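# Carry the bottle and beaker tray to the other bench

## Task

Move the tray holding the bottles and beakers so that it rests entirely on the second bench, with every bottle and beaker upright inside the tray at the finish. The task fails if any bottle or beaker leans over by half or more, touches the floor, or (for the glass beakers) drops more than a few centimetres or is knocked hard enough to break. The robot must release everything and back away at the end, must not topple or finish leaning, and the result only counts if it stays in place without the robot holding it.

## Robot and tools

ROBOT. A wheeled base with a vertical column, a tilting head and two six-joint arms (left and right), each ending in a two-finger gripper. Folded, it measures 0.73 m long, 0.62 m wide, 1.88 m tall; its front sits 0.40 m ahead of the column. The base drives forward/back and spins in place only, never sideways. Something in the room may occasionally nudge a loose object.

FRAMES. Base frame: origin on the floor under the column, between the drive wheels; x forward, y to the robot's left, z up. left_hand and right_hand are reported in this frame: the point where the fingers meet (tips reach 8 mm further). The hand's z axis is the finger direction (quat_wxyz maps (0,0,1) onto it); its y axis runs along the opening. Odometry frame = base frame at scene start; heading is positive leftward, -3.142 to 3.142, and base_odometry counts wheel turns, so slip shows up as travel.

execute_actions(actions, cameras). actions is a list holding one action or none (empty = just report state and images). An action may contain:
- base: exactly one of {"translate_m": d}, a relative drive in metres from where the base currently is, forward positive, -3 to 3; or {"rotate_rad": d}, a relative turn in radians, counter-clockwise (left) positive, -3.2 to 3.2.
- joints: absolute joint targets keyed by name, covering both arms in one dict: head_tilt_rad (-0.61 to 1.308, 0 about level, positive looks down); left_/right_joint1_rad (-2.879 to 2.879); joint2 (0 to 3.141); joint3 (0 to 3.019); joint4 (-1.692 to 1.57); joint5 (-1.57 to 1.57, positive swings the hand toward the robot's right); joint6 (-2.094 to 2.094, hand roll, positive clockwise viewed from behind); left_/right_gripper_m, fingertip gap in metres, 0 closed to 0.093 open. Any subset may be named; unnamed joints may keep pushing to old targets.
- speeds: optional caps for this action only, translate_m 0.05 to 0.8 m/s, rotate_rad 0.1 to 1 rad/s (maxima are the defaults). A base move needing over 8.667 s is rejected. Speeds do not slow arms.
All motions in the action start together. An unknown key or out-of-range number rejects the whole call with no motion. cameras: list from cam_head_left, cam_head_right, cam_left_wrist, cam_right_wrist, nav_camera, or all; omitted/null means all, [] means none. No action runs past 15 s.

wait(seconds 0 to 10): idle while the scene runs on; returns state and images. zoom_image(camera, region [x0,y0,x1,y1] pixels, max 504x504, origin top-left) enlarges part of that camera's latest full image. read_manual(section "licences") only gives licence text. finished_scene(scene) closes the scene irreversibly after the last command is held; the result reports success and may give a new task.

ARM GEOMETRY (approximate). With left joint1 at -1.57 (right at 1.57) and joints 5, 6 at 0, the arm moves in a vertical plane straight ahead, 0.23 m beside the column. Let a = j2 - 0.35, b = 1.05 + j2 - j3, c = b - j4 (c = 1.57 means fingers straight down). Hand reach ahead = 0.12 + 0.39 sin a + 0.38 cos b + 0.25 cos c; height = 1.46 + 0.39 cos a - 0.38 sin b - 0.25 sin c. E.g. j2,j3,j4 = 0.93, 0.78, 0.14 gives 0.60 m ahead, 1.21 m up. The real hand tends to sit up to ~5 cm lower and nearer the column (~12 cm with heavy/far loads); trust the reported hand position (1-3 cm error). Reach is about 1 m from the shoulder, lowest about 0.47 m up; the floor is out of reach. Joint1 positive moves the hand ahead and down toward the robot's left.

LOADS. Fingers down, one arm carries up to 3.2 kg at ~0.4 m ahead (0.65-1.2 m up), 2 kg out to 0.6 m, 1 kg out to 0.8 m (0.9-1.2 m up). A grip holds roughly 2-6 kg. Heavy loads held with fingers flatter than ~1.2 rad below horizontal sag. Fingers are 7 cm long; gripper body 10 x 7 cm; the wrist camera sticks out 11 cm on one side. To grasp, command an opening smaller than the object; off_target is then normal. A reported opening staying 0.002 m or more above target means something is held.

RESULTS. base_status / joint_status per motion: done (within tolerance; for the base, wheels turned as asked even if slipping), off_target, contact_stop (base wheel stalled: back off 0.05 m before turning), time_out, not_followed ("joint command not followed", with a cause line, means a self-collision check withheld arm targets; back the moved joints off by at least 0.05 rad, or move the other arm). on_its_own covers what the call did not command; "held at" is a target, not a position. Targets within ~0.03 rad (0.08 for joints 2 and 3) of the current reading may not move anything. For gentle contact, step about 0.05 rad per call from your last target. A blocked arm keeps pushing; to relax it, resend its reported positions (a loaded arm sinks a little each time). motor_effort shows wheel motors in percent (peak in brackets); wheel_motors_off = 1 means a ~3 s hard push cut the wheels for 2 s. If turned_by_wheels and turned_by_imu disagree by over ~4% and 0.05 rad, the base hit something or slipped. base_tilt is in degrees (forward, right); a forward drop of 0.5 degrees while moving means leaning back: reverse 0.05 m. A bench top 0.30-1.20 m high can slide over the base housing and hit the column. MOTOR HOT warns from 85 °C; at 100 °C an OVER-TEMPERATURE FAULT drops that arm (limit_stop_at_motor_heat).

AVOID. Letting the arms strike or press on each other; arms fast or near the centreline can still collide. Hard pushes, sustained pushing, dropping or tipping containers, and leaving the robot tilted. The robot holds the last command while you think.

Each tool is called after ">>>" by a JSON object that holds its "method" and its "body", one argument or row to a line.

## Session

>>> {"method": "execute_actions", "body": {
  "actions": [
    {"joints":{"head_tilt_rad":0.45}}
  ]
}}

Scene clock: 0.80 s.
Joint torques (N m, as the arm reports them, + toward a larger angle): left_arm=[ 0.74 -8.95 -0.64 -0.84 -0.04  0.05] | right_arm=[-0.66 -6.96 -0.83 -1.31 -0.05  0.03]
base_odometry: x=+0.000 y=+0.000 heading=+0.000 (m, m, rad; odometry frame)
turned_by_wheels: +0.000 (rad since the last result)
turned_by_imu: +0.000 (rad since the last result)
base_tilt: forward=+0.1 right=+0.3 (deg)
base_status: not commanded
joint_positions: head_tilt_rad=+0.469 left_joint1_rad=-1.550 left_joint2_rad=+0.867 left_joint3_rad=+0.388 left_joint4_rad=-0.946 left_joint5_rad=-0.016 left_joint6_rad=+0.063 left_gripper_m=+0.095 right_joint1_rad=+1.567 right_joint2_rad=+0.886 right_joint3_rad=+0.385 right_joint4_rad=-0.984 right_joint5_rad=-0.025 right_joint6_rad=-0.055 right_gripper_m=+0.095
joint_status: all done
wheel_motors_off: 0
motor_effort: left_wheel=+4(3) right_wheel=+3(4) (%)
left_hand: x=+0.1396 y=+0.2316 z=+1.2561 quat_wxyz=(+0.436, -0.023, -0.900, +0.000) (m; base frame)
right_hand: x=+0.1286 y=-0.2218 z=+1.2639 quat_wxyz=(+0.462, +0.017, -0.886, -0.023) (m; base frame)
pictures: cam_head_left, cam_head_right, cam_left_wrist, cam_right_wrist, nav_camera
Images, in order (width x height): cam_head_left 504x504, cam_head_right 504x504, cam_left_wrist 504x504, cam_right_wrist 504x504, nav_camera 504x504.

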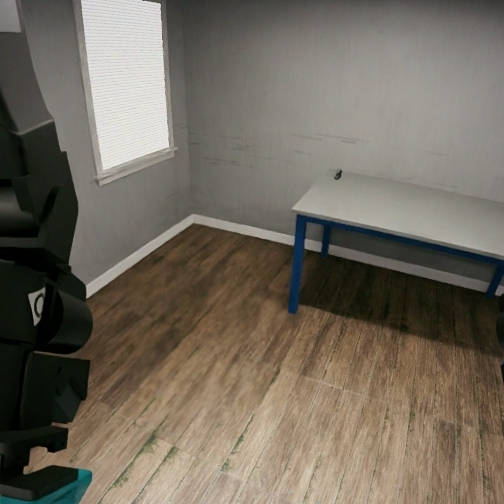

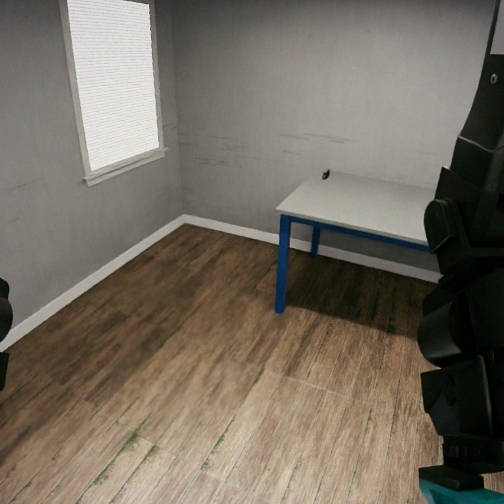

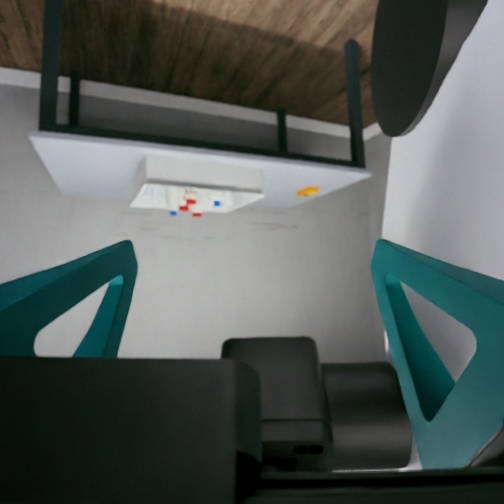

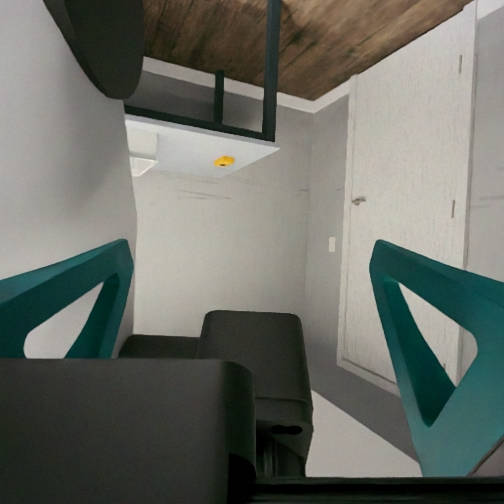

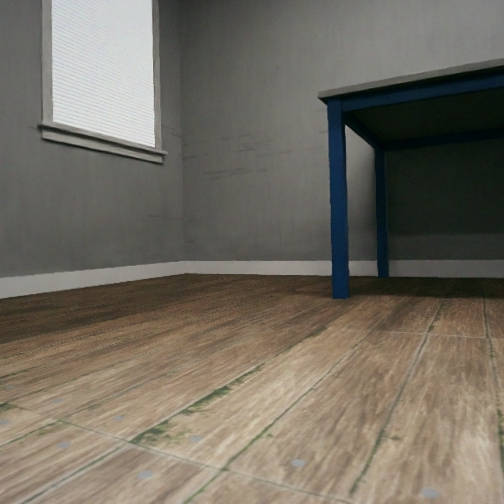

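>>> {"method": "execute_actions", "body": {
  "actions": [
    {"base":{"rotate_rad":2.75},"joints":{"left_joint1_rad":-1.47,"left_joint2_rad":1.31,"left_joint3_rad":0.96,"left_joint4_rad":-0.17,"left_joint5_rad":0.1,"left_joint6_rad":0.04,"right_joint1_rad":1.47,"right_joint2_rad":1.31,"right_joint3_rad":0.96,"right_joint4_rad":-0.17,"right_joint5_rad":-0.1,"right_joint6_rad":-0.08,"head_tilt_rad":0.7,"left_gripper_m":0.06,"right_gripper_m":0.06}}
  ],
  "cameras": ["cam_head_left","cam_head_right","nav_camera"]
}}

Scene clock: 15.83 s.
Joint torques (N m, as the arm reports them, + toward a larger angle): left_arm=[  1.39 -18.26   1.21   1.     0.1   -0.04] | right_arm=[ -1.58 -15.41   1.95   0.65  -0.13  -0.06]
base_odometry: x=+0.000 y=+0.000 heading=+2.748 (m, m, rad; odometry frame)
turned_by_wheels: +2.748 (rad since the last result)
turned_by_imu: +2.718 (rad since the last result)
base_tilt: forward=+0.0 right=+0.4 (deg)
base_status: done
joint_positions: head_tilt_rad=+0.703 left_joint1_rad=-1.470 left_joint2_rad=+1.307 left_joint3_rad=+0.966 left_joint4_rad=-0.179 left_joint5_rad=+0.097 left_joint6_rad=+0.049 left_gripper_m=+0.060 right_joint1_rad=+1.467 right_joint2_rad=+1.306 right_joint3_rad=+0.968 right_joint4_rad=-0.179 right_joint5_rad=-0.098 right_joint6_rad=-0.071 right_gripper_m=+0.060
joint_status: all done
wheel_motors_off: 0
motor_effort: left_wheel=-9(61) right_wheel=+8(87) (%)
left_hand: x=+0.5087 y=+0.2644 z=+1.0568 quat_wxyz=(-0.003, +0.000, -1.000, +0.005) (m; base frame)
right_hand: x=+0.5102 y=-0.2671 z=+1.0576 quat_wxyz=(-0.005, +0.010, -1.000, -0.004) (m; base frame)
pictures: cam_head_left, cam_head_right, nav_camera
Images, in order (width x height): cam_head_left 504x504, cam_head_right 504x504, nav_camera 504x504.

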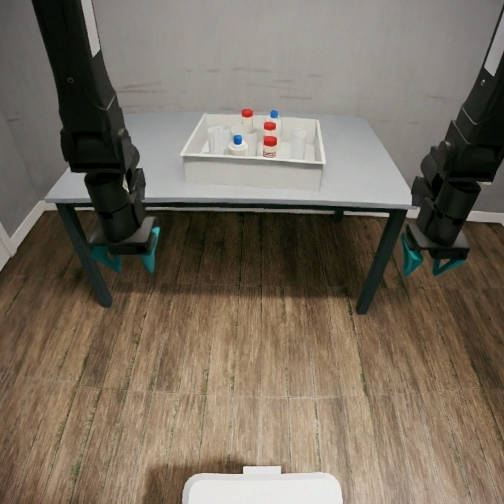

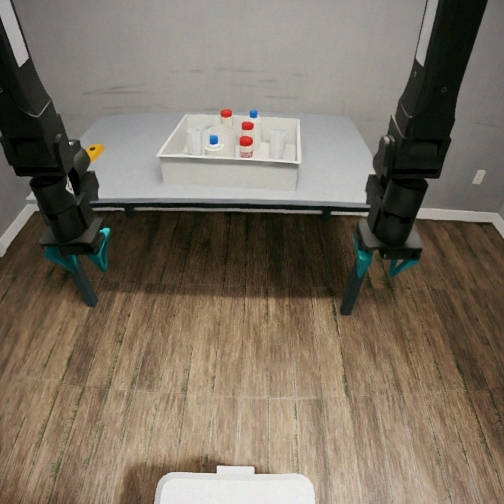

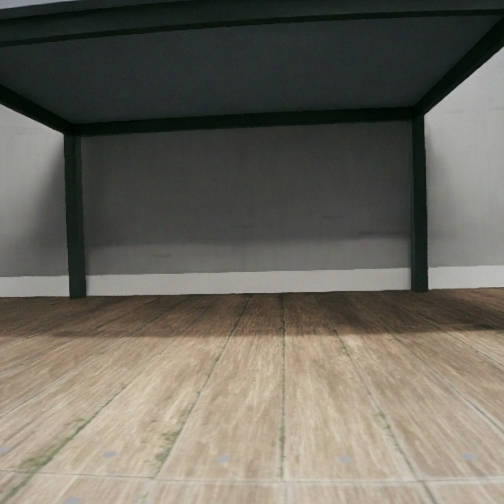

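>>> {"method": "execute_actions", "body": {
  "actions": [
    {"base":{"rotate_rad":0.108}}
  ],
  "cameras": []
}}

>>> {"method": "execute_actions", "body": {
  "actions": [
    {"base":{"translate_m":0.93},"joints":{"head_tilt_rad":1.05}}
  ],
  "cameras": []
}}

>>> {"method": "execute_actions", "body": {
  "actions": [
    {"base":{"rotate_rad":-0.235}}
  ],
  "cameras": ["cam_head_left","cam_head_right","cam_left_wrist","cam_right_wrist"]
}}

Scene clock: 29.80 s.
Joint torques (N m, as the arm reports them, + toward a larger angle): left_arm=[  1.3  -18.12   1.32   0.99   0.1   -0.03] | right_arm=[ -1.63 -15.25   1.83   0.67  -0.12  -0.06]
base_odometry: x=+0.000 y=+0.000 heading=+2.854 (m, m, rad; odometry frame)
turned_by_wheels: +0.106 (rad since the last result)
turned_by_imu: +0.105 (rad since the last result)
base_tilt: forward=+0.2 right=+0.2 (deg)
base_status: done
joint_positions: head_tilt_rad=+0.703 left_joint1_rad=-1.470 left_joint2_rad=+1.307 left_joint3_rad=+0.966 left_joint4_rad=-0.179 left_joint5_rad=+0.097 left_joint6_rad=+0.049 left_gripper_m=+0.060 right_joint1_rad=+1.468 right_joint2_rad=+1.306 right_joint3_rad=+0.968 right_joint4_rad=-0.179 right_joint5_rad=-0.099 right_joint6_rad=-0.071 right_gripper_m=+0.060
joint_status: not commanded
wheel_motors_off: 0
motor_effort: left_wheel=-10(43) right_wheel=+8(38) (%)
left_hand: x=+0.5087 y=+0.2646 z=+1.0568 quat_wxyz=(-0.003, +0.000, -1.000, +0.005) (m; base frame)
right_hand: x=+0.5103 y=-0.2660 z=+1.0576 quat_wxyz=(-0.005, +0.010, -1.000, -0.005) (m; base frame)
pictures: none
No camera images: the call's "cameras" was empty. Leave "cameras" out to get every camera's image.

Scene clock: 32.87 s.
Joint torques (N m, as the arm reports them, + toward a larger angle): left_arm=[  1.29 -18.38   1.56   1.     0.1   -0.04] | right_arm=[ -1.73 -14.5    2.14   0.64  -0.13  -0.05]
base_odometry: x=-0.892 y=+0.263 heading=+2.855 (m, m, rad; odometry frame)
turned_by_wheels: +0.001 (rad since the last result)
turned_by_imu: -0.001 (rad since the last result)
base_tilt: forward=+0.1 right=+0.1 (deg)
base_status: done
joint_positions: head_tilt_rad=+1.050 left_joint1_rad=-1.470 left_joint2_rad=+1.307 left_joint3_rad=+0.962 left_joint4_rad=-0.179 left_joint5_rad=+0.097 left_joint6_rad=+0.049 left_gripper_m=+0.060 right_joint1_rad=+1.468 right_joint2_rad=+1.306 right_joint3_rad=+0.965 right_joint4_rad=-0.177 right_joint5_rad=-0.099 right_joint6_rad=-0.071 right_gripper_m=+0.060
joint_status: all done
wheel_motors_off: 0
motor_effort: left_wheel=+2(99) right_wheel=-1(79) (%)
left_hand: x=+0.5066 y=+0.2645 z=+1.0565 quat_wxyz=(-0.001, +0.001, -1.000, +0.005) (m; base frame)
right_hand: x=+0.5090 y=-0.2659 z=+1.0574 quat_wxyz=(-0.004, +0.010, -1.000, -0.005) (m; base frame)
pictures: none
No camera images: the call's "cameras" was empty. Leave "cameras" out to get every camera's image.

Scene clock: 34.37 s.
Joint torques (N m, as the arm reports them, + toward a larger angle): left_arm=[  1.5  -18.     1.52   1.     0.09  -0.04] | right_arm=[ -1.67 -15.03   2.01   0.62  -0.13  -0.06]
base_odometry: x=-0.893 y=+0.263 heading=+2.622 (m, m, rad; odometry frame)
turned_by_wheels: -0.233 (rad since the last result)
turned_by_imu: -0.227 (rad since the last result)
base_tilt: forward=+0.1 right=+0.1 (deg)
base_status: done
joint_positions: head_tilt_rad=+1.050 left_joint1_rad=-1.469 left_joint2_rad=+1.307 left_joint3_rad=+0.962 left_joint4_rad=-0.179 left_joint5_rad=+0.097 left_joint6_rad=+0.049 left_gripper_m=+0.060 right_joint1_rad=+1.469 right_joint2_rad=+1.306 right_joint3_rad=+0.965 right_joint4_rad=-0.177 right_joint5_rad=-0.099 right_joint6_rad=-0.071 right_gripper_m=+0.060
joint_status: not commanded
wheel_motors_off: 0
motor_effort: left_wheel=+0(72) right_wheel=-1(86) (%)
left_hand: x=+0.5066 y=+0.2648 z=+1.0566 quat_wxyz=(-0.001, +0.001, -1.000, +0.005) (m; base frame)
right_hand: x=+0.5090 y=-0.2657 z=+1.0574 quat_wxyz=(-0.004, +0.010, -1.000, -0.005) (m; base frame)
pictures: cam_head_left, cam_head_right, cam_left_wrist, cam_right_wrist
Images, in order (width x height): cam_head_left 504x504, cam_head_right 504x504, cam_left_wrist 504x504, cam_right_wrist 504x504.

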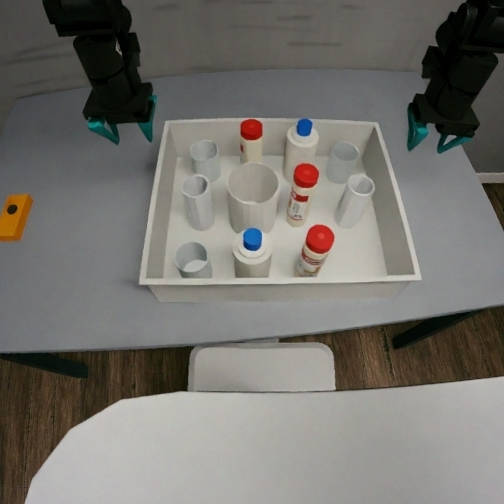

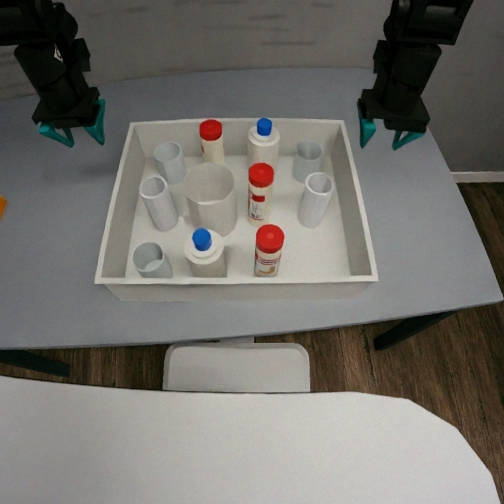

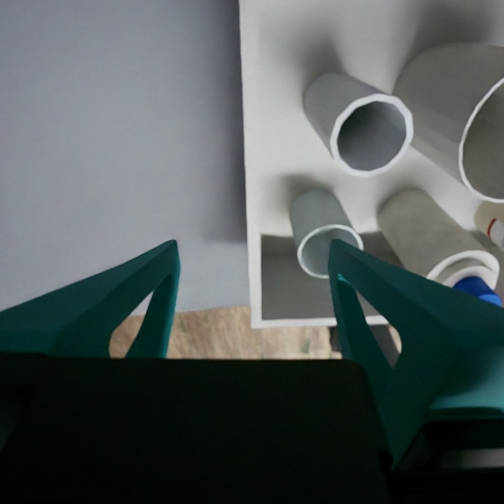

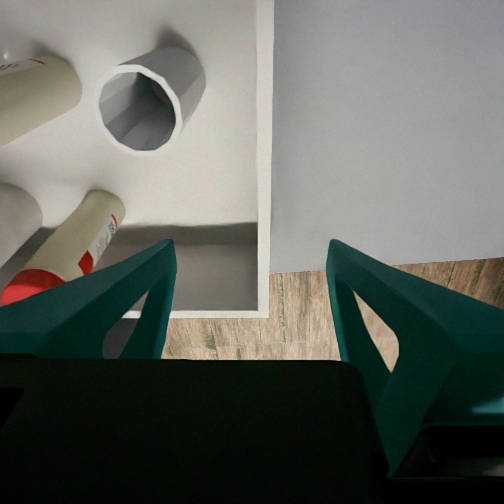

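>>> {"method": "execute_actions", "body": {
  "actions": [
    {"base":{"translate_m":0.03},"joints":{"left_joint1_rad":-1.485,"left_joint2_rad":1.75,"left_joint3_rad":1.235,"left_joint4_rad":0.0,"left_joint6_rad":0.0,"right_joint1_rad":1.475,"right_joint2_rad":1.75,"right_joint3_rad":1.235,"right_joint4_rad":0.0,"left_gripper_m":0.045,"right_gripper_m":0.045}}
  ],
  "cameras": ["cam_head_left","cam_head_right","cam_left_wrist","cam_right_wrist"]
}}

Scene clock: 48.23 s.
Joint torques (N m, as the arm reports them, + toward a larger angle): left_arm=[  1.06 -20.26   0.57   0.62   0.1   -0.06] | right_arm=[ -2.06 -17.74   0.88   0.23  -0.13  -0.06]
base_odometry: x=-0.919 y=+0.278 heading=+2.620 (m, m, rad; odometry frame)
turned_by_wheels: -0.002 (rad since the last result)
turned_by_imu: -0.002 (rad since the last result)
base_tilt: forward=+0.1 right=+0.3 (deg)
base_status: done
joint_positions: head_tilt_rad=+1.050 left_joint1_rad=-1.481 left_joint2_rad=+1.762 left_joint3_rad=+1.231 left_joint4_rad=+0.002 left_joint5_rad=+0.097 left_joint6_rad=+0.012 left_gripper_m=+0.045 right_joint1_rad=+1.472 right_joint2_rad=+1.769 right_joint3_rad=+1.230 right_joint4_rad=+0.002 right_joint5_rad=-0.099 right_joint6_rad=-0.071 right_gripper_m=+0.045
joint_status: all done
wheel_motors_off: 0
motor_effort: left_wheel=+0(70) right_wheel=+1(85) (%)
left_hand: x=+0.4993 y=+0.2710 z=+0.8898 quat_wxyz=(+0.001, +0.017, -1.000, +0.010) (m; base frame)
right_hand: x=+0.4939 y=-0.2779 z=+0.8874 quat_wxyz=(+0.005, +0.010, -1.000, -0.007) (m; base frame)
pictures: cam_head_left, cam_head_right, cam_left_wrist, cam_right_wrist
Images, in order (width x height): cam_head_left 504x504, cam_head_right 504x504, cam_left_wrist 504x504, cam_right_wrist 504x504.

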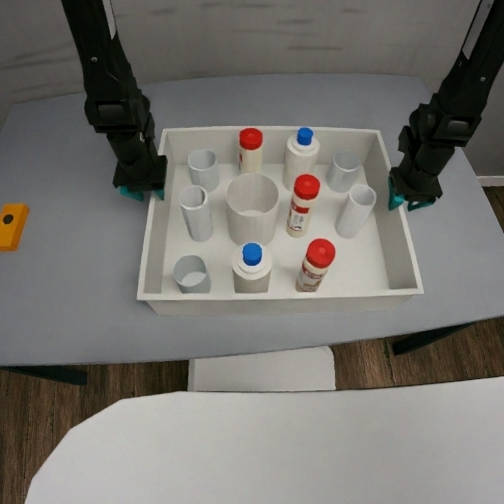

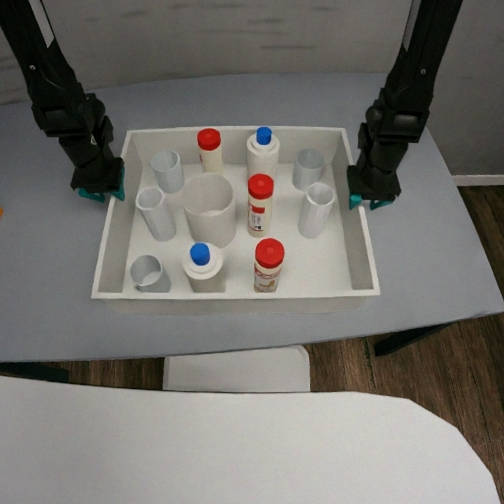

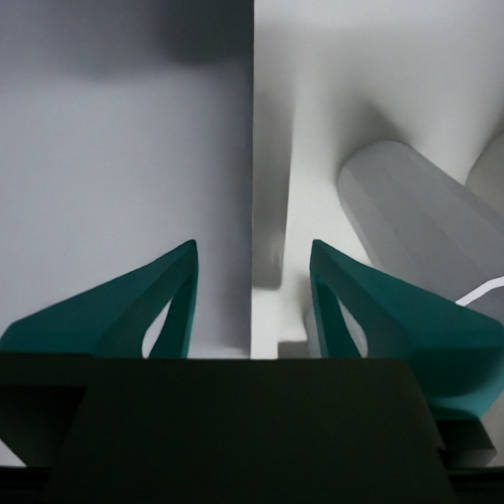

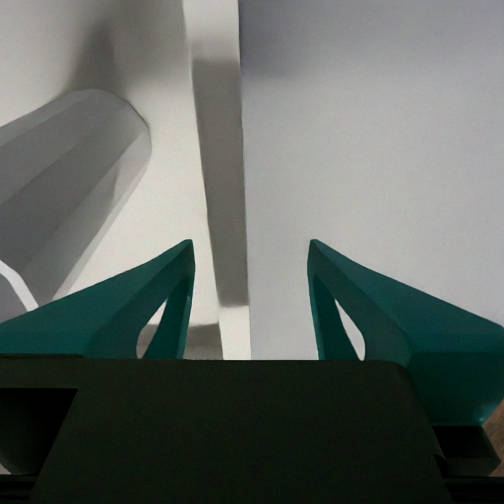

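Both need ~1 cm inward.

>>> {"method": "execute_actions", "body": {
  "actions": [
    {"joints":{"left_joint1_rad":-1.502,"left_joint2_rad":1.88,"left_joint3_rad":1.355,"left_joint4_rad":0.015,"right_joint1_rad":1.497,"right_joint2_rad":1.87,"right_joint3_rad":1.345,"right_joint4_rad":0.015,"left_gripper_m":0.04,"right_gripper_m":0.04}}
  ],
  "cameras": ["cam_head_left","cam_left_wrist","cam_right_wrist"]
}}

Scene clock: 67.07 s.
Joint torques (N m, as the arm reports them, + toward a larger angle): left_arm=[  1.12 -19.45   0.26   0.95   0.11  -0.06] | right_arm=[ -1.64 -15.22   0.4    0.56  -0.14  -0.06]
base_odometry: x=-0.919 y=+0.278 heading=+2.620 (m, m, rad; odometry frame)
turned_by_wheels: +0.000 (rad since the last result)
turned_by_imu: +0.000 (rad since the last result)
base_tilt: forward=+0.1 right=+0.1 (deg)
base_status: not commanded
joint_positions: head_tilt_rad=+1.050 left_joint1_rad=-1.498 left_joint2_rad=+1.877 left_joint3_rad=+1.356 left_joint4_rad=+0.006 left_joint5_rad=+0.097 left_joint6_rad=+0.012 left_gripper_m=+0.040 right_joint1_rad=+1.493 right_joint2_rad=+1.856 right_joint3_rad=+1.350 right_joint4_rad=+0.008 right_joint5_rad=-0.099 right_joint6_rad=-0.071 right_gripper_m=+0.040
joint_status: all done
wheel_motors_off: 0
motor_effort: left_wheel=+4(1) right_wheel=+2(2) (%)
left_hand: x=+0.5110 y=+0.2625 z=+0.8452 quat_wxyz=(-0.005, +0.012, -1.000, +0.017) (m; base frame)
right_hand: x=+0.5203 y=-0.2667 z=+0.8536 quat_wxyz=(-0.014, +0.017, -1.000, -0.015) (m; base frame)
pictures: cam_head_left, cam_left_wrist, cam_right_wrist
Images, in order (width x height): cam_head_left 504x504, cam_left_wrist 504x504, cam_right_wrist 504x504.

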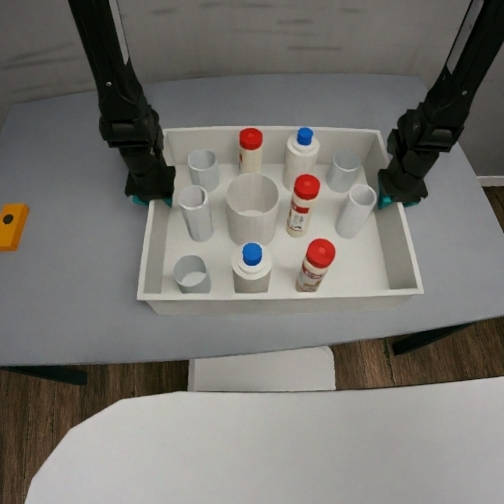

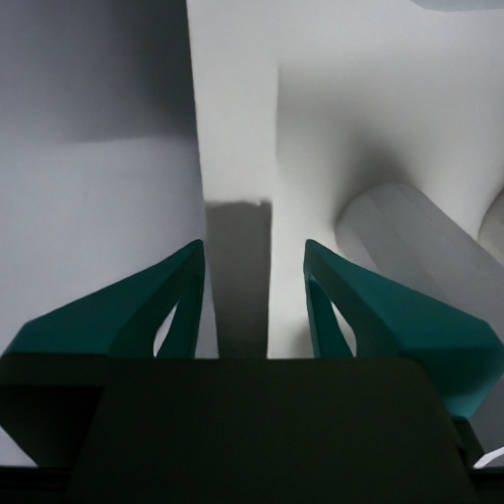

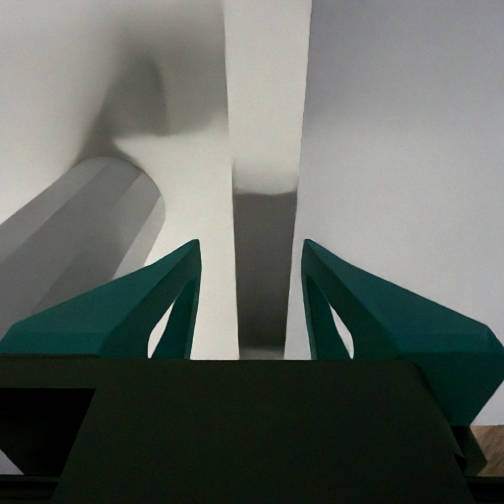

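A bit far forward; increase joint 2.

>>> {"method": "execute_actions", "body": {
  "actions": [
    {"joints":{"left_joint1_rad":-1.485,"left_joint2_rad":1.915,"left_joint4_rad":0.04,"right_joint2_rad":1.915,"right_joint3_rad":1.355,"right_joint4_rad":0.04,"left_gripper_m":0.03,"right_gripper_m":0.03}}
  ],
  "cameras": ["cam_left_wrist","cam_right_wrist"]
}}

>>> {"method": "execute_actions", "body": {
  "actions": [
    {"joints":{"right_gripper_m":0.0,"left_gripper_m":0.0}}
  ],
  "cameras": []
}}

>>> {"method": "execute_actions", "body": {
  "actions": [
    {"joints":{"left_joint2_rad":1.81,"left_joint3_rad":1.32,"left_joint4_rad":0.02,"right_joint2_rad":1.81,"right_joint3_rad":1.32,"right_joint4_rad":0.02}}
  ],
  "cameras": []
}}

>>> {"method": "execute_actions", "body": {
  "actions": [
    {"joints":{"left_joint2_rad":1.72,"left_joint3_rad":1.24,"left_joint4_rad":0.01,"right_joint2_rad":1.72,"right_joint3_rad":1.24,"right_joint4_rad":0.01}}
  ],
  "cameras": ["cam_head_left","cam_left_wrist","cam_right_wrist"]
}}

Scene clock: 82.20 s.
Joint torques (N m, as the arm reports them, + toward a larger angle): left_arm=[  2.19 -18.51   0.11   1.1    0.1   -0.06] | right_arm=[ -1.94 -15.36   0.59   0.69  -0.14  -0.06]
base_odometry: x=-0.919 y=+0.278 heading=+2.620 (m, m, rad; odometry frame)
turned_by_wheels: +0.000 (rad since the last result)
turned_by_imu: +0.000 (rad since the last result)
base_tilt: forward=+0.1 right=+0.2 (deg)
base_status: not commanded
joint_positions: head_tilt_rad=+1.050 left_joint1_rad=-1.492 left_joint2_rad=+1.905 left_joint3_rad=+1.356 left_joint4_rad=+0.028 left_joint5_rad=+0.097 left_joint6_rad=+0.012 left_gripper_m=+0.030 right_joint1_rad=+1.493 right_joint2_rad=+1.903 right_joint3_rad=+1.353 right_joint4_rad=+0.030 right_joint5_rad=-0.099 right_joint6_rad=-0.071 right_gripper_m=+0.030
joint_status: all done
wheel_motors_off: 0
motor_effort: left_wheel=+1(4) right_wheel=+1(1) (%)
left_hand: x=+0.4990 y=+0.2667 z=+0.8348 quat_wxyz=(-0.002, +0.014, -1.000, +0.015) (m; base frame)
right_hand: x=+0.4989 y=-0.2671 z=+0.8354 quat_wxyz=(-0.004, +0.016, -1.000, -0.015) (m; base frame)
pictures: cam_left_wrist, cam_right_wrist
Images, in order (width x height): cam_left_wrist 504x504, cam_right_wrist 504x504.

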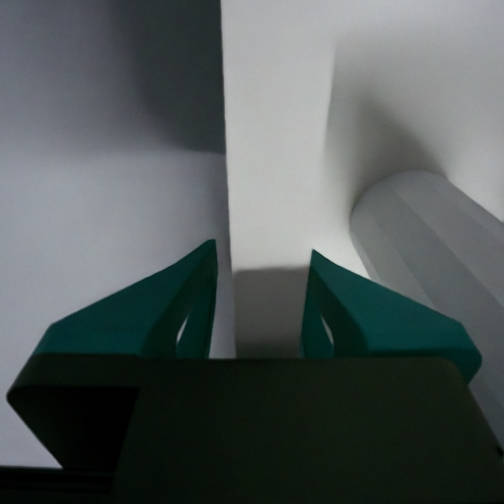

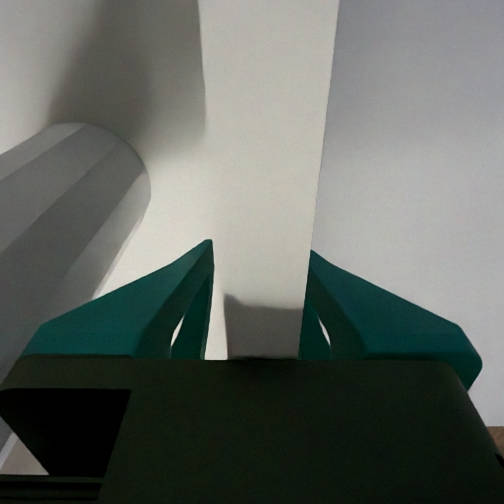

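Scene clock: 82.87 s.
Joint torques (N m, as the arm reports them, + toward a larger angle): left_arm=[  1.95 -18.68   0.17   1.14  -0.28  -0.05] | right_arm=[ -1.35 -15.23   0.58   0.69   0.81   0.15]
base_odometry: x=-0.919 y=+0.278 heading=+2.620 (m, m, rad; odometry frame)
turned_by_wheels: +0.000 (rad since the last result)
turned_by_imu: +0.000 (rad since the last result)
base_tilt: forward=+0.1 right=+0.2 (deg)
base_status: not commanded
joint_positions: head_tilt_rad=+1.050 left_joint1_rad=-1.493 left_joint2_rad=+1.905 left_joint3_rad=+1.356 left_joint4_rad=+0.028 left_joint5_rad=+0.106 left_joint6_rad=+0.012 left_gripper_m=+0.006 right_joint1_rad=+1.487 right_joint2_rad=+1.904 right_joint3_rad=+1.353 right_joint4_rad=+0.030 right_joint5_rad=-0.123 right_joint6_rad=-0.093 right_gripper_m=+0.006
joint_status: left_gripper_m off_target (ended at +0.006, target +0.000); right_gripper_m off_target (ended at +0.006, target +0.000)
wheel_motors_off: 0
motor_effort: left_wheel=+2(2) right_wheel=+2(3) (%)
left_hand: x=+0.4990 y=+0.2650 z=+0.8349 quat_wxyz=(-0.002, +0.014, -1.000, +0.019) (m; base frame)
right_hand: x=+0.4985 y=-0.2673 z=+0.8355 quat_wxyz=(-0.004, +0.026, -0.999, -0.025) (m; base frame)
pictures: none
No camera images: the call's "cameras" was empty. Leave "cameras" out to get every camera's image.

Scene clock: 83.60 s.
Joint torques (N m, as the arm reports them, + toward a larger angle): left_arm=[  1.93 -27.13  -1.27   0.43  -0.28  -0.08] | right_arm=[ -1.66 -23.3   -1.32  -0.07   0.73   0.18]
base_odometry: x=-0.919 y=+0.278 heading=+2.620 (m, m, rad; odometry frame)
turned_by_wheels: +0.000 (rad since the last result)
turned_by_imu: +0.000 (rad since the last result)
base_tilt: forward=+0.1 right=+0.2 (deg)
base_status: not commanded
joint_positions: head_tilt_rad=+1.050 left_joint1_rad=-1.490 left_joint2_rad=+1.897 left_joint3_rad=+1.338 left_joint4_rad=+0.028 left_joint5_rad=+0.106 left_joint6_rad=+0.012 left_gripper_m=+0.006 right_joint1_rad=+1.489 right_joint2_rad=+1.897 right_joint3_rad=+1.336 right_joint4_rad=+0.030 right_joint5_rad=-0.121 right_joint6_rad=-0.094 right_gripper_m=+0.006
joint_status: all done
wheel_motors_off: 0
motor_effort: left_wheel=+1(1) right_wheel=+2(1) (%)
left_hand: x=+0.4925 y=+0.2665 z=+0.8379 quat_wxyz=(+0.003, +0.014, -1.000, +0.018) (m; base frame)
right_hand: x=+0.4925 y=-0.2654 z=+0.8383 quat_wxyz=(+0.001, +0.026, -0.999, -0.025) (m; base frame)
pictures: none
No camera images: the call's "cameras" was empty. Leave "cameras" out to get every camera's image.

Scene clock: 84.40 s.
Joint torques (N m, as the arm reports them, + toward a larger angle): left_arm=[  1.35 -27.34  -0.18   0.42  -0.46  -0.12] | right_arm=[ -1.9  -23.82   0.     0.16   0.66   0.25]
base_odometry: x=-0.919 y=+0.278 heading=+2.620 (m, m, rad; odometry frame)
turned_by_wheels: +0.000 (rad since the last result)
turned_by_imu: +0.000 (rad since the last result)
base_tilt: forward=+0.2 right=+0.2 (deg)
base_status: not commanded
joint_positions: head_tilt_rad=+1.050 left_joint1_rad=-1.481 left_joint2_rad=+1.815 left_joint3_rad=+1.242 left_joint4_rad=+0.015 left_joint5_rad=+0.110 left_joint6_rad=+0.016 left_gripper_m=+0.006 right_joint1_rad=+1.489 right_joint2_rad=+1.813 right_joint3_rad=+1.242 right_joint4_rad=+0.014 right_joint5_rad=-0.119 right_joint6_rad=-0.100 right_gripper_m=+0.006
joint_status: all done
wheel_motors_off: 0
motor_effort: left_wheel=+3(3) right_wheel=+3(2) (%)
left_hand: x=+0.4789 y=+0.2692 z=+0.8703 quat_wxyz=(+0.016, +0.016, -1.000, +0.017) (m; base frame)
right_hand: x=+0.4799 y=-0.2627 z=+0.8707 quat_wxyz=(+0.014, +0.028, -0.999, -0.025) (m; base frame)
pictures: cam_head_left, cam_left_wrist, cam_right_wrist
Images, in order (width x height): cam_head_left 504x504, cam_left_wrist 504x504, cam_right_wrist 504x504.

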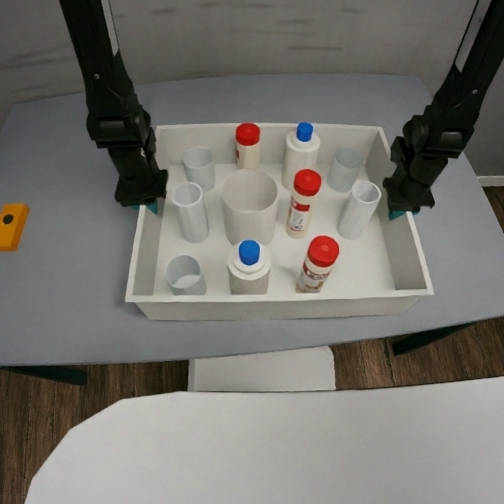

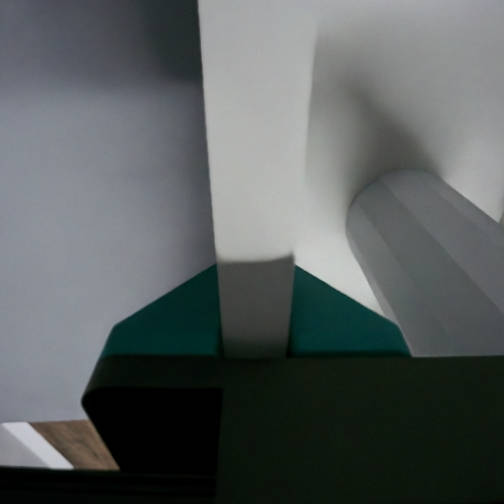

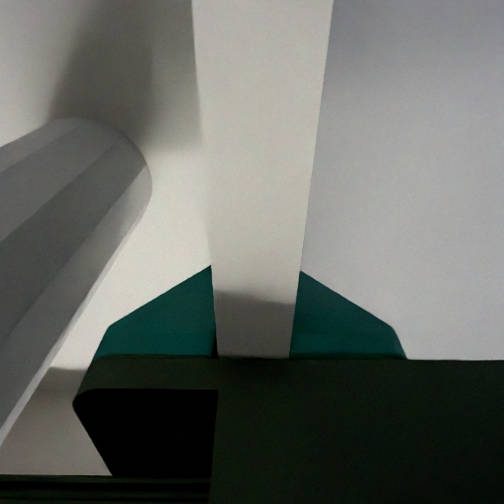

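Same route as before.

>>> {"method": "execute_actions", "body": {
  "actions": [
    {"base":{"translate_m":-0.7},"speeds":{"translate_m":0.55},"joints":{"left_joint2_rad":1.61,"left_joint3_rad":1.16,"left_joint4_rad":0.0,"right_joint2_rad":1.61,"right_joint3_rad":1.16,"right_joint4_rad":0.0}}
  ],
  "cameras": []
}}

>>> {"method": "execute_actions", "body": {
  "actions": [
    {"base":{"rotate_rad":-3.07},"speeds":{"rotate_rad":0.8},"joints":{"head_tilt_rad":0.6}}
  ],
  "cameras": ["cam_head_left","nav_camera"]
}}

Scene clock: 94.57 s.
Joint torques (N m, as the arm reports them, + toward a larger angle): left_arm=[  0.74 -25.62   0.39   0.51  -0.82  -0.11] | right_arm=[ -1.09 -21.76   1.12   0.31   0.65   0.22]
base_odometry: x=-0.312 y=-0.071 heading=+2.618 (m, m, rad; odometry frame)
turned_by_wheels: -0.003 (rad since the last result)
turned_by_imu: -0.001 (rad since the last result)
base_tilt: forward=+0.0 right=+0.0 (deg)
base_status: done
joint_positions: head_tilt_rad=+1.050 left_joint1_rad=-1.473 left_joint2_rad=+1.683 left_joint3_rad=+1.158 left_joint4_rad=+0.006 left_joint5_rad=+0.118 left_joint6_rad=+0.015 left_gripper_m=+0.006 right_joint1_rad=+1.488 right_joint2_rad=+1.677 right_joint3_rad=+1.157 right_joint4_rad=+0.002 right_joint5_rad=-0.119 right_joint6_rad=-0.100 right_gripper_m=+0.006
joint_status: all done
wheel_motors_off: 0
motor_effort: left_wheel=-2(100) right_wheel=+2(100) (%)
left_hand: x=+0.4984 y=+0.2703 z=+0.9199 quat_wxyz=(-0.004, +0.016, -1.000, +0.016) (m; base frame)
right_hand: x=+0.4999 y=-0.2612 z=+0.9216 quat_wxyz=(-0.005, +0.030, -0.999, -0.023) (m; base frame)
pictures: none
No camera images: the call's "cameras" was empty. Leave "cameras" out to get every camera's image.

Scene clock: 100.03 s.
Joint torques (N m, as the arm reports them, + toward a larger angle): left_arm=[  1.35 -25.71   0.19   0.54  -0.72  -0.09] | right_arm=[ -0.86 -21.71   0.99   0.07   0.81   0.23]
base_odometry: x=-0.312 y=-0.071 heading=-0.450 (m, m, rad; odometry frame)
turned_by_wheels: -3.068 (rad since the last result)
turned_by_imu: -3.034 (rad since the last result)
base_tilt: forward=+0.1 right=+0.2 (deg)
base_status: done
joint_positions: head_tilt_rad=+0.618 left_joint1_rad=-1.480 left_joint2_rad=+1.683 left_joint3_rad=+1.161 left_joint4_rad=+0.006 left_joint5_rad=+0.115 left_joint6_rad=+0.014 left_gripper_m=+0.006 right_joint1_rad=+1.481 right_joint2_rad=+1.677 right_joint3_rad=+1.158 right_joint4_rad=+0.002 right_joint5_rad=-0.123 right_joint6_rad=-0.100 right_gripper_m=+0.006
joint_status: all done
wheel_motors_off: 0
motor_effort: left_wheel=+9(100) right_wheel=-8(79) (%)
left_hand: x=+0.5004 y=+0.2664 z=+0.9197 quat_wxyz=(-0.005, +0.015, -1.000, +0.018) (m; base frame)
right_hand: x=+0.5007 y=-0.2649 z=+0.9218 quat_wxyz=(-0.006, +0.028, -0.999, -0.022) (m; base frame)
pictures: cam_head_left, nav_camera
Images, in order (width x height): cam_head_left 504x504, nav_camera 504x504.

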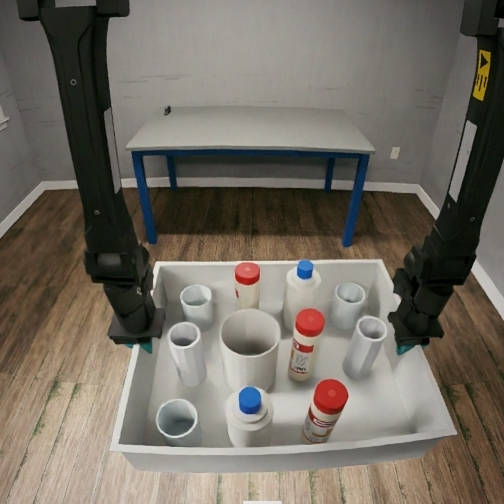

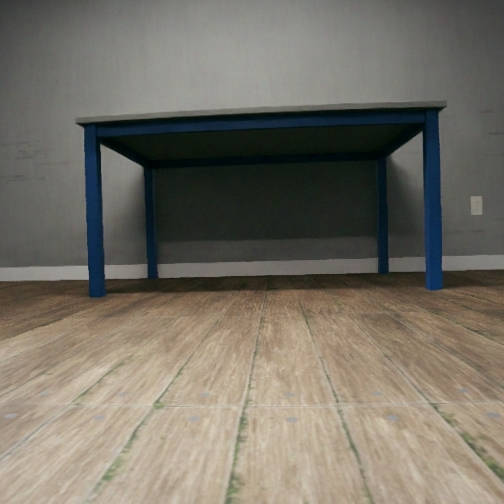

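Nearly identical geometry.

>>> {"method": "execute_actions", "body": {
  "actions": [
    {"base":{"translate_m":1.81},"speeds":{"translate_m":0.65},"joints":{"head_tilt_rad":1.05}}
  ],
  "cameras": []
}}

>>> {"method": "execute_actions", "body": {
  "actions": [
    {"joints":{"left_joint2_rad":1.70,"left_joint3_rad":1.23,"right_joint2_rad":1.70,"right_joint3_rad":1.23}}
  ],
  "cameras": []
}}

>>> {"method": "execute_actions", "body": {
  "actions": [
    {"joints":{"left_joint2_rad":1.77,"left_joint3_rad":1.29,"left_joint4_rad":0.015,"right_joint2_rad":1.77,"right_joint3_rad":1.29,"right_joint4_rad":0.015}}
  ],
  "cameras": ["cam_head_left"]
}}

Scene clock: 116.40 s.
Joint torques (N m, as the arm reports them, + toward a larger angle): left_arm=[  0.99 -25.98  -0.05   0.6   -0.73  -0.08] | right_arm=[ -0.97 -21.46   0.52   0.45   0.77   0.23]
base_odometry: x=+1.318 y=-0.860 heading=-0.452 (m, m, rad; odometry frame)
turned_by_wheels: -0.002 (rad since the last result)
turned_by_imu: -0.006 (rad since the last result)
base_tilt: forward=+0.1 right=+0.2 (deg)
base_status: done
joint_positions: head_tilt_rad=+1.050 left_joint1_rad=-1.479 left_joint2_rad=+1.685 left_joint3_rad=+1.165 left_joint4_rad=+0.005 left_joint5_rad=+0.115 left_joint6_rad=+0.012 left_gripper_m=+0.006 right_joint1_rad=+1.482 right_joint2_rad=+1.677 right_joint3_rad=+1.164 right_joint4_rad=+0.001 right_joint5_rad=-0.122 right_joint6_rad=-0.102 right_gripper_m=+0.006
joint_status: all done
wheel_motors_off: 0
motor_effort: left_wheel=-2(84) right_wheel=+3(93) (%)
left_hand: x=+0.5013 y=+0.2667 z=+0.9190 quat_wxyz=(-0.006, +0.016, -1.000, +0.018) (m; base frame)
right_hand: x=+0.5036 y=-0.2644 z=+0.9217 quat_wxyz=(-0.008, +0.029, -0.999, -0.022) (m; base frame)
pictures: none
No camera images: the call's "cameras" was empty. Leave "cameras" out to get every camera's image.

Scene clock: 117.23 s.
Joint torques (N m, as the arm reports them, + toward a larger angle): left_arm=[  1.13 -25.55   0.07   0.53  -0.73  -0.08] | right_arm=[ -1.77 -21.36   0.49   0.27   0.57   0.23]
base_odometry: x=+1.318 y=-0.860 heading=-0.452 (m, m, rad; odometry frame)
turned_by_wheels: +0.000 (rad since the last result)
turned_by_imu: +0.000 (rad since the last result)
base_tilt: forward=+0.2 right=+0.2 (deg)
base_status: not commanded
joint_positions: head_tilt_rad=+1.050 left_joint1_rad=-1.480 left_joint2_rad=+1.772 left_joint3_rad=+1.232 left_joint4_rad=+0.005 left_joint5_rad=+0.115 left_joint6_rad=+0.012 left_gripper_m=+0.006 right_joint1_rad=+1.488 right_joint2_rad=+1.764 right_joint3_rad=+1.230 right_joint4_rad=+0.002 right_joint5_rad=-0.116 right_joint6_rad=-0.100 right_gripper_m=+0.006
joint_status: all done
wheel_motors_off: 0
motor_effort: left_wheel=-4(4) right_wheel=+3(3) (%)
left_hand: x=+0.4952 y=+0.2683 z=+0.8861 quat_wxyz=(+0.004, +0.017, -1.000, +0.019) (m; base frame)
right_hand: x=+0.4974 y=-0.2633 z=+0.8887 quat_wxyz=(+0.002, +0.029, -0.999, -0.023) (m; base frame)
pictures: none
No camera images: the call's "cameras" was empty. Leave "cameras" out to get every camera's image.

Scene clock: 118.03 s.
Joint torques (N m, as the arm reports them, + toward a larger angle): left_arm=[  1.52 -25.78  -0.28   0.76  -0.7   -0.07] | right_arm=[ -1.7  -20.89   0.11   0.43   0.51   0.22]
base_odometry: x=+1.318 y=-0.860 heading=-0.452 (m, m, rad; odometry frame)
turned_by_wheels: +0.000 (rad since the last result)
turned_by_imu: +0.000 (rad since the last result)
base_tilt: forward=+0.1 right=+0.2 (deg)
base_status: not commanded
joint_positions: head_tilt_rad=+1.050 left_joint1_rad=-1.482 left_joint2_rad=+1.837 left_joint3_rad=+1.295 left_joint4_rad=+0.014 left_joint5_rad=+0.115 left_joint6_rad=+0.012 left_gripper_m=+0.006 right_joint1_rad=+1.492 right_joint2_rad=+1.829 right_joint3_rad=+1.293 right_joint4_rad=+0.012 right_joint5_rad=-0.115 right_joint6_rad=-0.098 right_gripper_m=+0.006
joint_status: all done
wheel_motors_off: 0
motor_effort: left_wheel=-5(6) right_wheel=+3(4) (%)
left_hand: x=+0.4990 y=+0.2694 z=+0.8613 quat_wxyz=(+0.000, +0.017, -1.000, +0.019) (m; base frame)
right_hand: x=+0.5017 y=-0.2630 z=+0.8638 quat_wxyz=(-0.002, +0.029, -0.999, -0.023) (m; base frame)
pictures: cam_head_left
Images, in order (width x height): cam_head_left 504x504.

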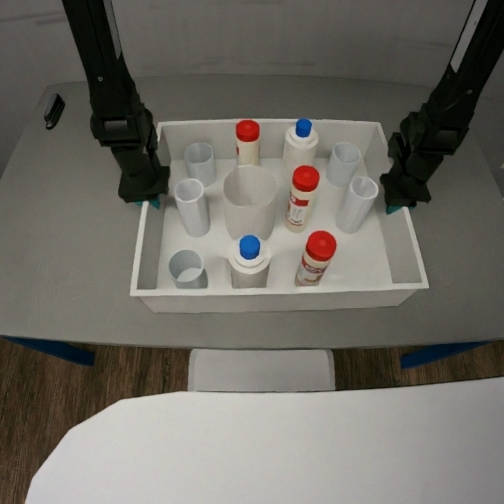

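>>> {"method": "execute_actions", "body": {
  "actions": [
    {"joints":{"left_joint2_rad":1.82,"left_joint3_rad":1.335,"right_joint2_rad":1.82,"right_joint3_rad":1.335}}
  ],
  "cameras": []
}}

>>> {"method": "execute_actions", "body": {
  "actions": [
    {"joints":{"left_joint2_rad":1.86,"left_joint3_rad":1.36,"right_joint2_rad":1.86,"right_joint3_rad":1.36}}
  ],
  "cameras": []
}}

>>> {"method": "execute_actions", "body": {
  "actions": [
    {"joints":{"left_joint2_rad":1.905,"right_joint2_rad":1.905}}
  ],
  "cameras": []
}}

Scene clock: 137.20 s.
Joint torques (N m, as the arm reports them, + toward a larger angle): left_arm=[  1.33 -25.23  -0.32   0.88  -0.63  -0.05] | right_arm=[ -2.08 -21.23   0.33   0.35   0.45   0.19]
base_odometry: x=+1.318 y=-0.860 heading=-0.452 (m, m, rad; odometry frame)
turned_by_wheels: +0.000 (rad since the last result)
turned_by_imu: +0.000 (rad since the last result)
base_tilt: forward=+0.2 right=+0.3 (deg)
base_status: not commanded
joint_positions: head_tilt_rad=+1.050 left_joint1_rad=-1.483 left_joint2_rad=+1.886 left_joint3_rad=+1.339 left_joint4_rad=+0.014 left_joint5_rad=+0.114 left_joint6_rad=+0.011 left_gripper_m=+0.006 right_joint1_rad=+1.494 right_joint2_rad=+1.879 right_joint3_rad=+1.338 right_joint4_rad=+0.012 right_joint5_rad=-0.114 right_joint6_rad=-0.098 right_gripper_m=+0.006
joint_status: all done
wheel_motors_off: 0
motor_effort: left_wheel=-5(4) right_wheel=+4(3) (%)
left_hand: x=+0.4969 y=+0.2698 z=+0.8424 quat_wxyz=(+0.003, +0.017, -1.000, +0.019) (m; base frame)
right_hand: x=+0.4998 y=-0.2627 z=+0.8448 quat_wxyz=(+0.001, +0.029, -0.999, -0.024) (m; base frame)
pictures: none
No camera images: the call's "cameras" was empty. Leave "cameras" out to get every camera's image.

Scene clock: 137.77 s.
Joint torques (N m, as the arm reports them, + toward a larger angle): left_arm=[  1.65 -23.12   0.37   0.51  -0.49  -0.06] | right_arm=[ -2.   -20.11   0.55   0.18   0.58   0.19]
base_odometry: x=+1.318 y=-0.860 heading=-0.452 (m, m, rad; odometry frame)
turned_by_wheels: +0.000 (rad since the last result)
turned_by_imu: +0.000 (rad since the last result)
base_tilt: forward=+0.2 right=+0.1 (deg)
base_status: not commanded
joint_positions: head_tilt_rad=+1.050 left_joint1_rad=-1.485 left_joint2_rad=+1.902 left_joint3_rad=+1.357 left_joint4_rad=+0.020 left_joint5_rad=+0.111 left_joint6_rad=+0.010 left_gripper_m=+0.006 right_joint1_rad=+1.494 right_joint2_rad=+1.900 right_joint3_rad=+1.359 right_joint4_rad=+0.018 right_joint5_rad=-0.117 right_joint6_rad=-0.097 right_gripper_m=+0.006
joint_status: all done
wheel_motors_off: 0
motor_effort: left_wheel=-5(1) right_wheel=+4(4) (%)
left_hand: x=+0.4989 y=+0.2701 z=+0.8361 quat_wxyz=(+0.000, +0.016, -1.000, +0.018) (m; base frame)
right_hand: x=+0.5016 y=-0.2625 z=+0.8366 quat_wxyz=(-0.003, +0.029, -0.999, -0.025) (m; base frame)
pictures: none
No camera images: the call's "cameras" was empty. Leave "cameras" out to get every camera's image.

Scene clock: 138.30 s.
Joint torques (N m, as the arm reports them, + toward a larger angle): left_arm=[  1.45 -19.29   0.38   0.51  -0.49  -0.05] | right_arm=[ -1.94 -16.1    0.58   0.17   0.59   0.19]
base_odometry: x=+1.318 y=-0.860 heading=-0.452 (m, m, rad; odometry frame)
turned_by_wheels: +0.000 (rad since the last result)
turned_by_imu: +0.000 (rad since the last result)
base_tilt: forward=+0.2 right=+0.3 (deg)
base_status: not commanded
joint_positions: head_tilt_rad=+1.050 left_joint1_rad=-1.485 left_joint2_rad=+1.905 left_joint3_rad=+1.357 left_joint4_rad=+0.020 left_joint5_rad=+0.111 left_joint6_rad=+0.010 left_gripper_m=+0.006 right_joint1_rad=+1.494 right_joint2_rad=+1.903 right_joint3_rad=+1.359 right_joint4_rad=+0.020 right_joint5_rad=-0.117 right_joint6_rad=-0.097 right_gripper_m=+0.006
joint_status: all done
wheel_motors_off: 0
motor_effort: left_wheel=-4(4) right_wheel=+5(4) (%)
left_hand: x=+0.4980 y=+0.2701 z=+0.8352 quat_wxyz=(+0.001, +0.016, -1.000, +0.018) (m; base frame)
right_hand: x=+0.5005 y=-0.2625 z=+0.8357 quat_wxyz=(-0.002, +0.029, -0.999, -0.025) (m; base frame)
pictures: none
No camera images: the call's "cameras" was empty. Leave "cameras" out to get every camera's image.

>>> {"method": "execute_actions", "body": {
  "actions": [
    {"joints":{"left_gripper_m":0.035,"right_gripper_m":0.035}}
  ],
  "cameras": []
}}

>>> {"method": "execute_actions", "body": {
  "actions": [
    {"joints":{"left_joint1_rad":-1.475,"right_joint1_rad":1.48,"left_joint2_rad":1.59,"left_joint3_rad":1.13,"left_joint4_rad":-0.03,"right_joint2_rad":1.59,"right_joint3_rad":1.13,"right_joint4_rad":-0.03}}
  ],
  "cameras": []
}}

>>> {"method": "execute_actions", "body": {
  "actions": [
    {"base":{"translate_m":-0.6},"joints":{"left_joint2_rad":1.31,"left_joint3_rad":0.96,"left_joint4_rad":-0.17,"right_joint2_rad":1.31,"right_joint3_rad":0.96,"right_joint4_rad":-0.17}}
  ],
  "cameras": ["cam_head_left"]
}}

>>> {"method": "finished_scene", "body": {
  "scene": 2
}}

Scene clock: 152.77 s.
Joint torques (N m, as the arm reports them, + toward a larger angle): left_arm=[  1.64 -19.35   0.36   0.54  -0.17  -0.06] | right_arm=[ -1.64 -16.19   0.35   0.12   0.03   0.15]
base_odometry: x=+1.318 y=-0.860 heading=-0.452 (m, m, rad; odometry frame)
turned_by_wheels: +0.000 (rad since the last result)
turned_by_imu: +0.000 (rad since the last result)
base_tilt: forward=+0.3 right=+0.2 (deg)
base_status: not commanded
joint_positions: head_tilt_rad=+1.050 left_joint1_rad=-1.485 left_joint2_rad=+1.905 left_joint3_rad=+1.357 left_joint4_rad=+0.020 left_joint5_rad=+0.103 left_joint6_rad=+0.010 left_gripper_m=+0.035 right_joint1_rad=+1.495 right_joint2_rad=+1.903 right_joint3_rad=+1.359 right_joint4_rad=+0.020 right_joint5_rad=-0.103 right_joint6_rad=-0.095 right_gripper_m=+0.035
joint_status: all done
wheel_motors_off: 0
motor_effort: left_wheel=-2(2) right_wheel=+3(4) (%)
left_hand: x=+0.4979 y=+0.2713 z=+0.8351 quat_wxyz=(+0.001, +0.016, -1.000, +0.014) (m; base frame)
right_hand: x=+0.5004 y=-0.2647 z=+0.8356 quat_wxyz=(-0.002, +0.028, -0.999, -0.018) (m; base frame)
pictures: none
No camera images: the call's "cameras" was empty. Leave "cameras" out to get every camera's image.

Scene clock: 154.03 s.
Joint torques (N m, as the arm reports them, + toward a larger angle): left_arm=[  2.08 -18.63   0.59   0.57  -0.19  -0.06] | right_arm=[ -2.19 -14.91   1.08   0.29   0.03   0.17]
base_odometry: x=+1.318 y=-0.860 heading=-0.452 (m, m, rad; odometry frame)
turned_by_wheels: +0.000 (rad since the last result)
turned_by_imu: +0.000 (rad since the last result)
base_tilt: forward=+0.1 right=+0.2 (deg)
base_status: not commanded
joint_positions: head_tilt_rad=+1.050 left_joint1_rad=-1.483 left_joint2_rad=+1.576 left_joint3_rad=+1.136 left_joint4_rad=-0.024 left_joint5_rad=+0.103 left_joint6_rad=+0.010 left_gripper_m=+0.035 right_joint1_rad=+1.488 right_joint2_rad=+1.570 right_joint3_rad=+1.136 right_joint4_rad=-0.026 right_joint5_rad=-0.103 right_joint6_rad=-0.094 right_gripper_m=+0.035
joint_status: all done
wheel_motors_off: 0
motor_effort: left_wheel=-3(6) right_wheel=+3(5) (%)
left_hand: x=+0.5329 y=+0.2644 z=+0.9606 quat_wxyz=(-0.031, +0.014, -0.999, +0.013) (m; base frame)
right_hand: x=+0.5349 y=-0.2622 z=+0.9627 quat_wxyz=(-0.033, +0.029, -0.999, -0.013) (m; base frame)
pictures: none
No camera images: the call's "cameras" was empty. Leave "cameras" out to get every camera's image.

Scene clock: 156.67 s.
Joint torques (N m, as the arm reports them, + toward a larger angle): left_arm=[  1.5  -17.56   1.82   0.63  -0.16  -0.06] | right_arm=[ -1.89 -14.27   2.27   0.28   0.     0.17]
base_odometry: x=+0.778 y=-0.597 heading=-0.455 (m, m, rad; odometry frame)
turned_by_wheels: -0.003 (rad since the last result)
turned_by_imu: -0.001 (rad since the last result)
base_tilt: forward=+0.1 right=+0.1 (deg)
base_status: done
joint_positions: head_tilt_rad=+1.051 left_joint1_rad=-1.479 left_joint2_rad=+1.300 left_joint3_rad=+0.959 left_joint4_rad=-0.166 left_joint5_rad=+0.103 left_joint6_rad=+0.010 left_gripper_m=+0.035 right_joint1_rad=+1.483 right_joint2_rad=+1.296 right_joint3_rad=+0.963 right_joint4_rad=-0.168 right_joint5_rad=-0.102 right_joint6_rad=-0.094 right_gripper_m=+0.035
joint_status: all done
wheel_motors_off: 0
motor_effort: left_wheel=-1(90) right_wheel=+2(95) (%)
left_hand: x=+0.5111 y=+0.2584 z=+1.0590 quat_wxyz=(-0.010, +0.017, -1.000, +0.011) (m; base frame)
right_hand: x=+0.5147 y=-0.2570 z=+1.0608 quat_wxyz=(-0.013, +0.026, -0.999, -0.012) (m; base frame)
pictures: cam_head_left
Images, in order (width x height): cam_head_left 504x504.

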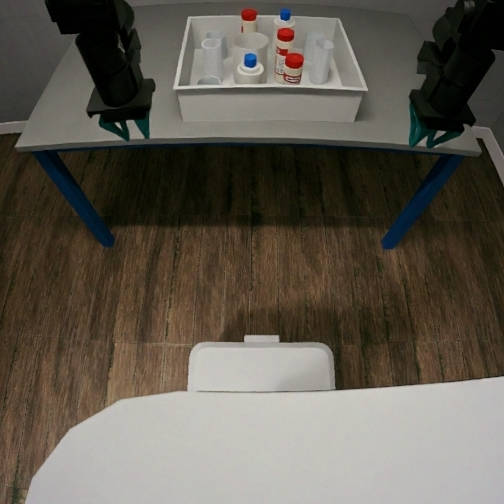

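The scene is finished: the task was done.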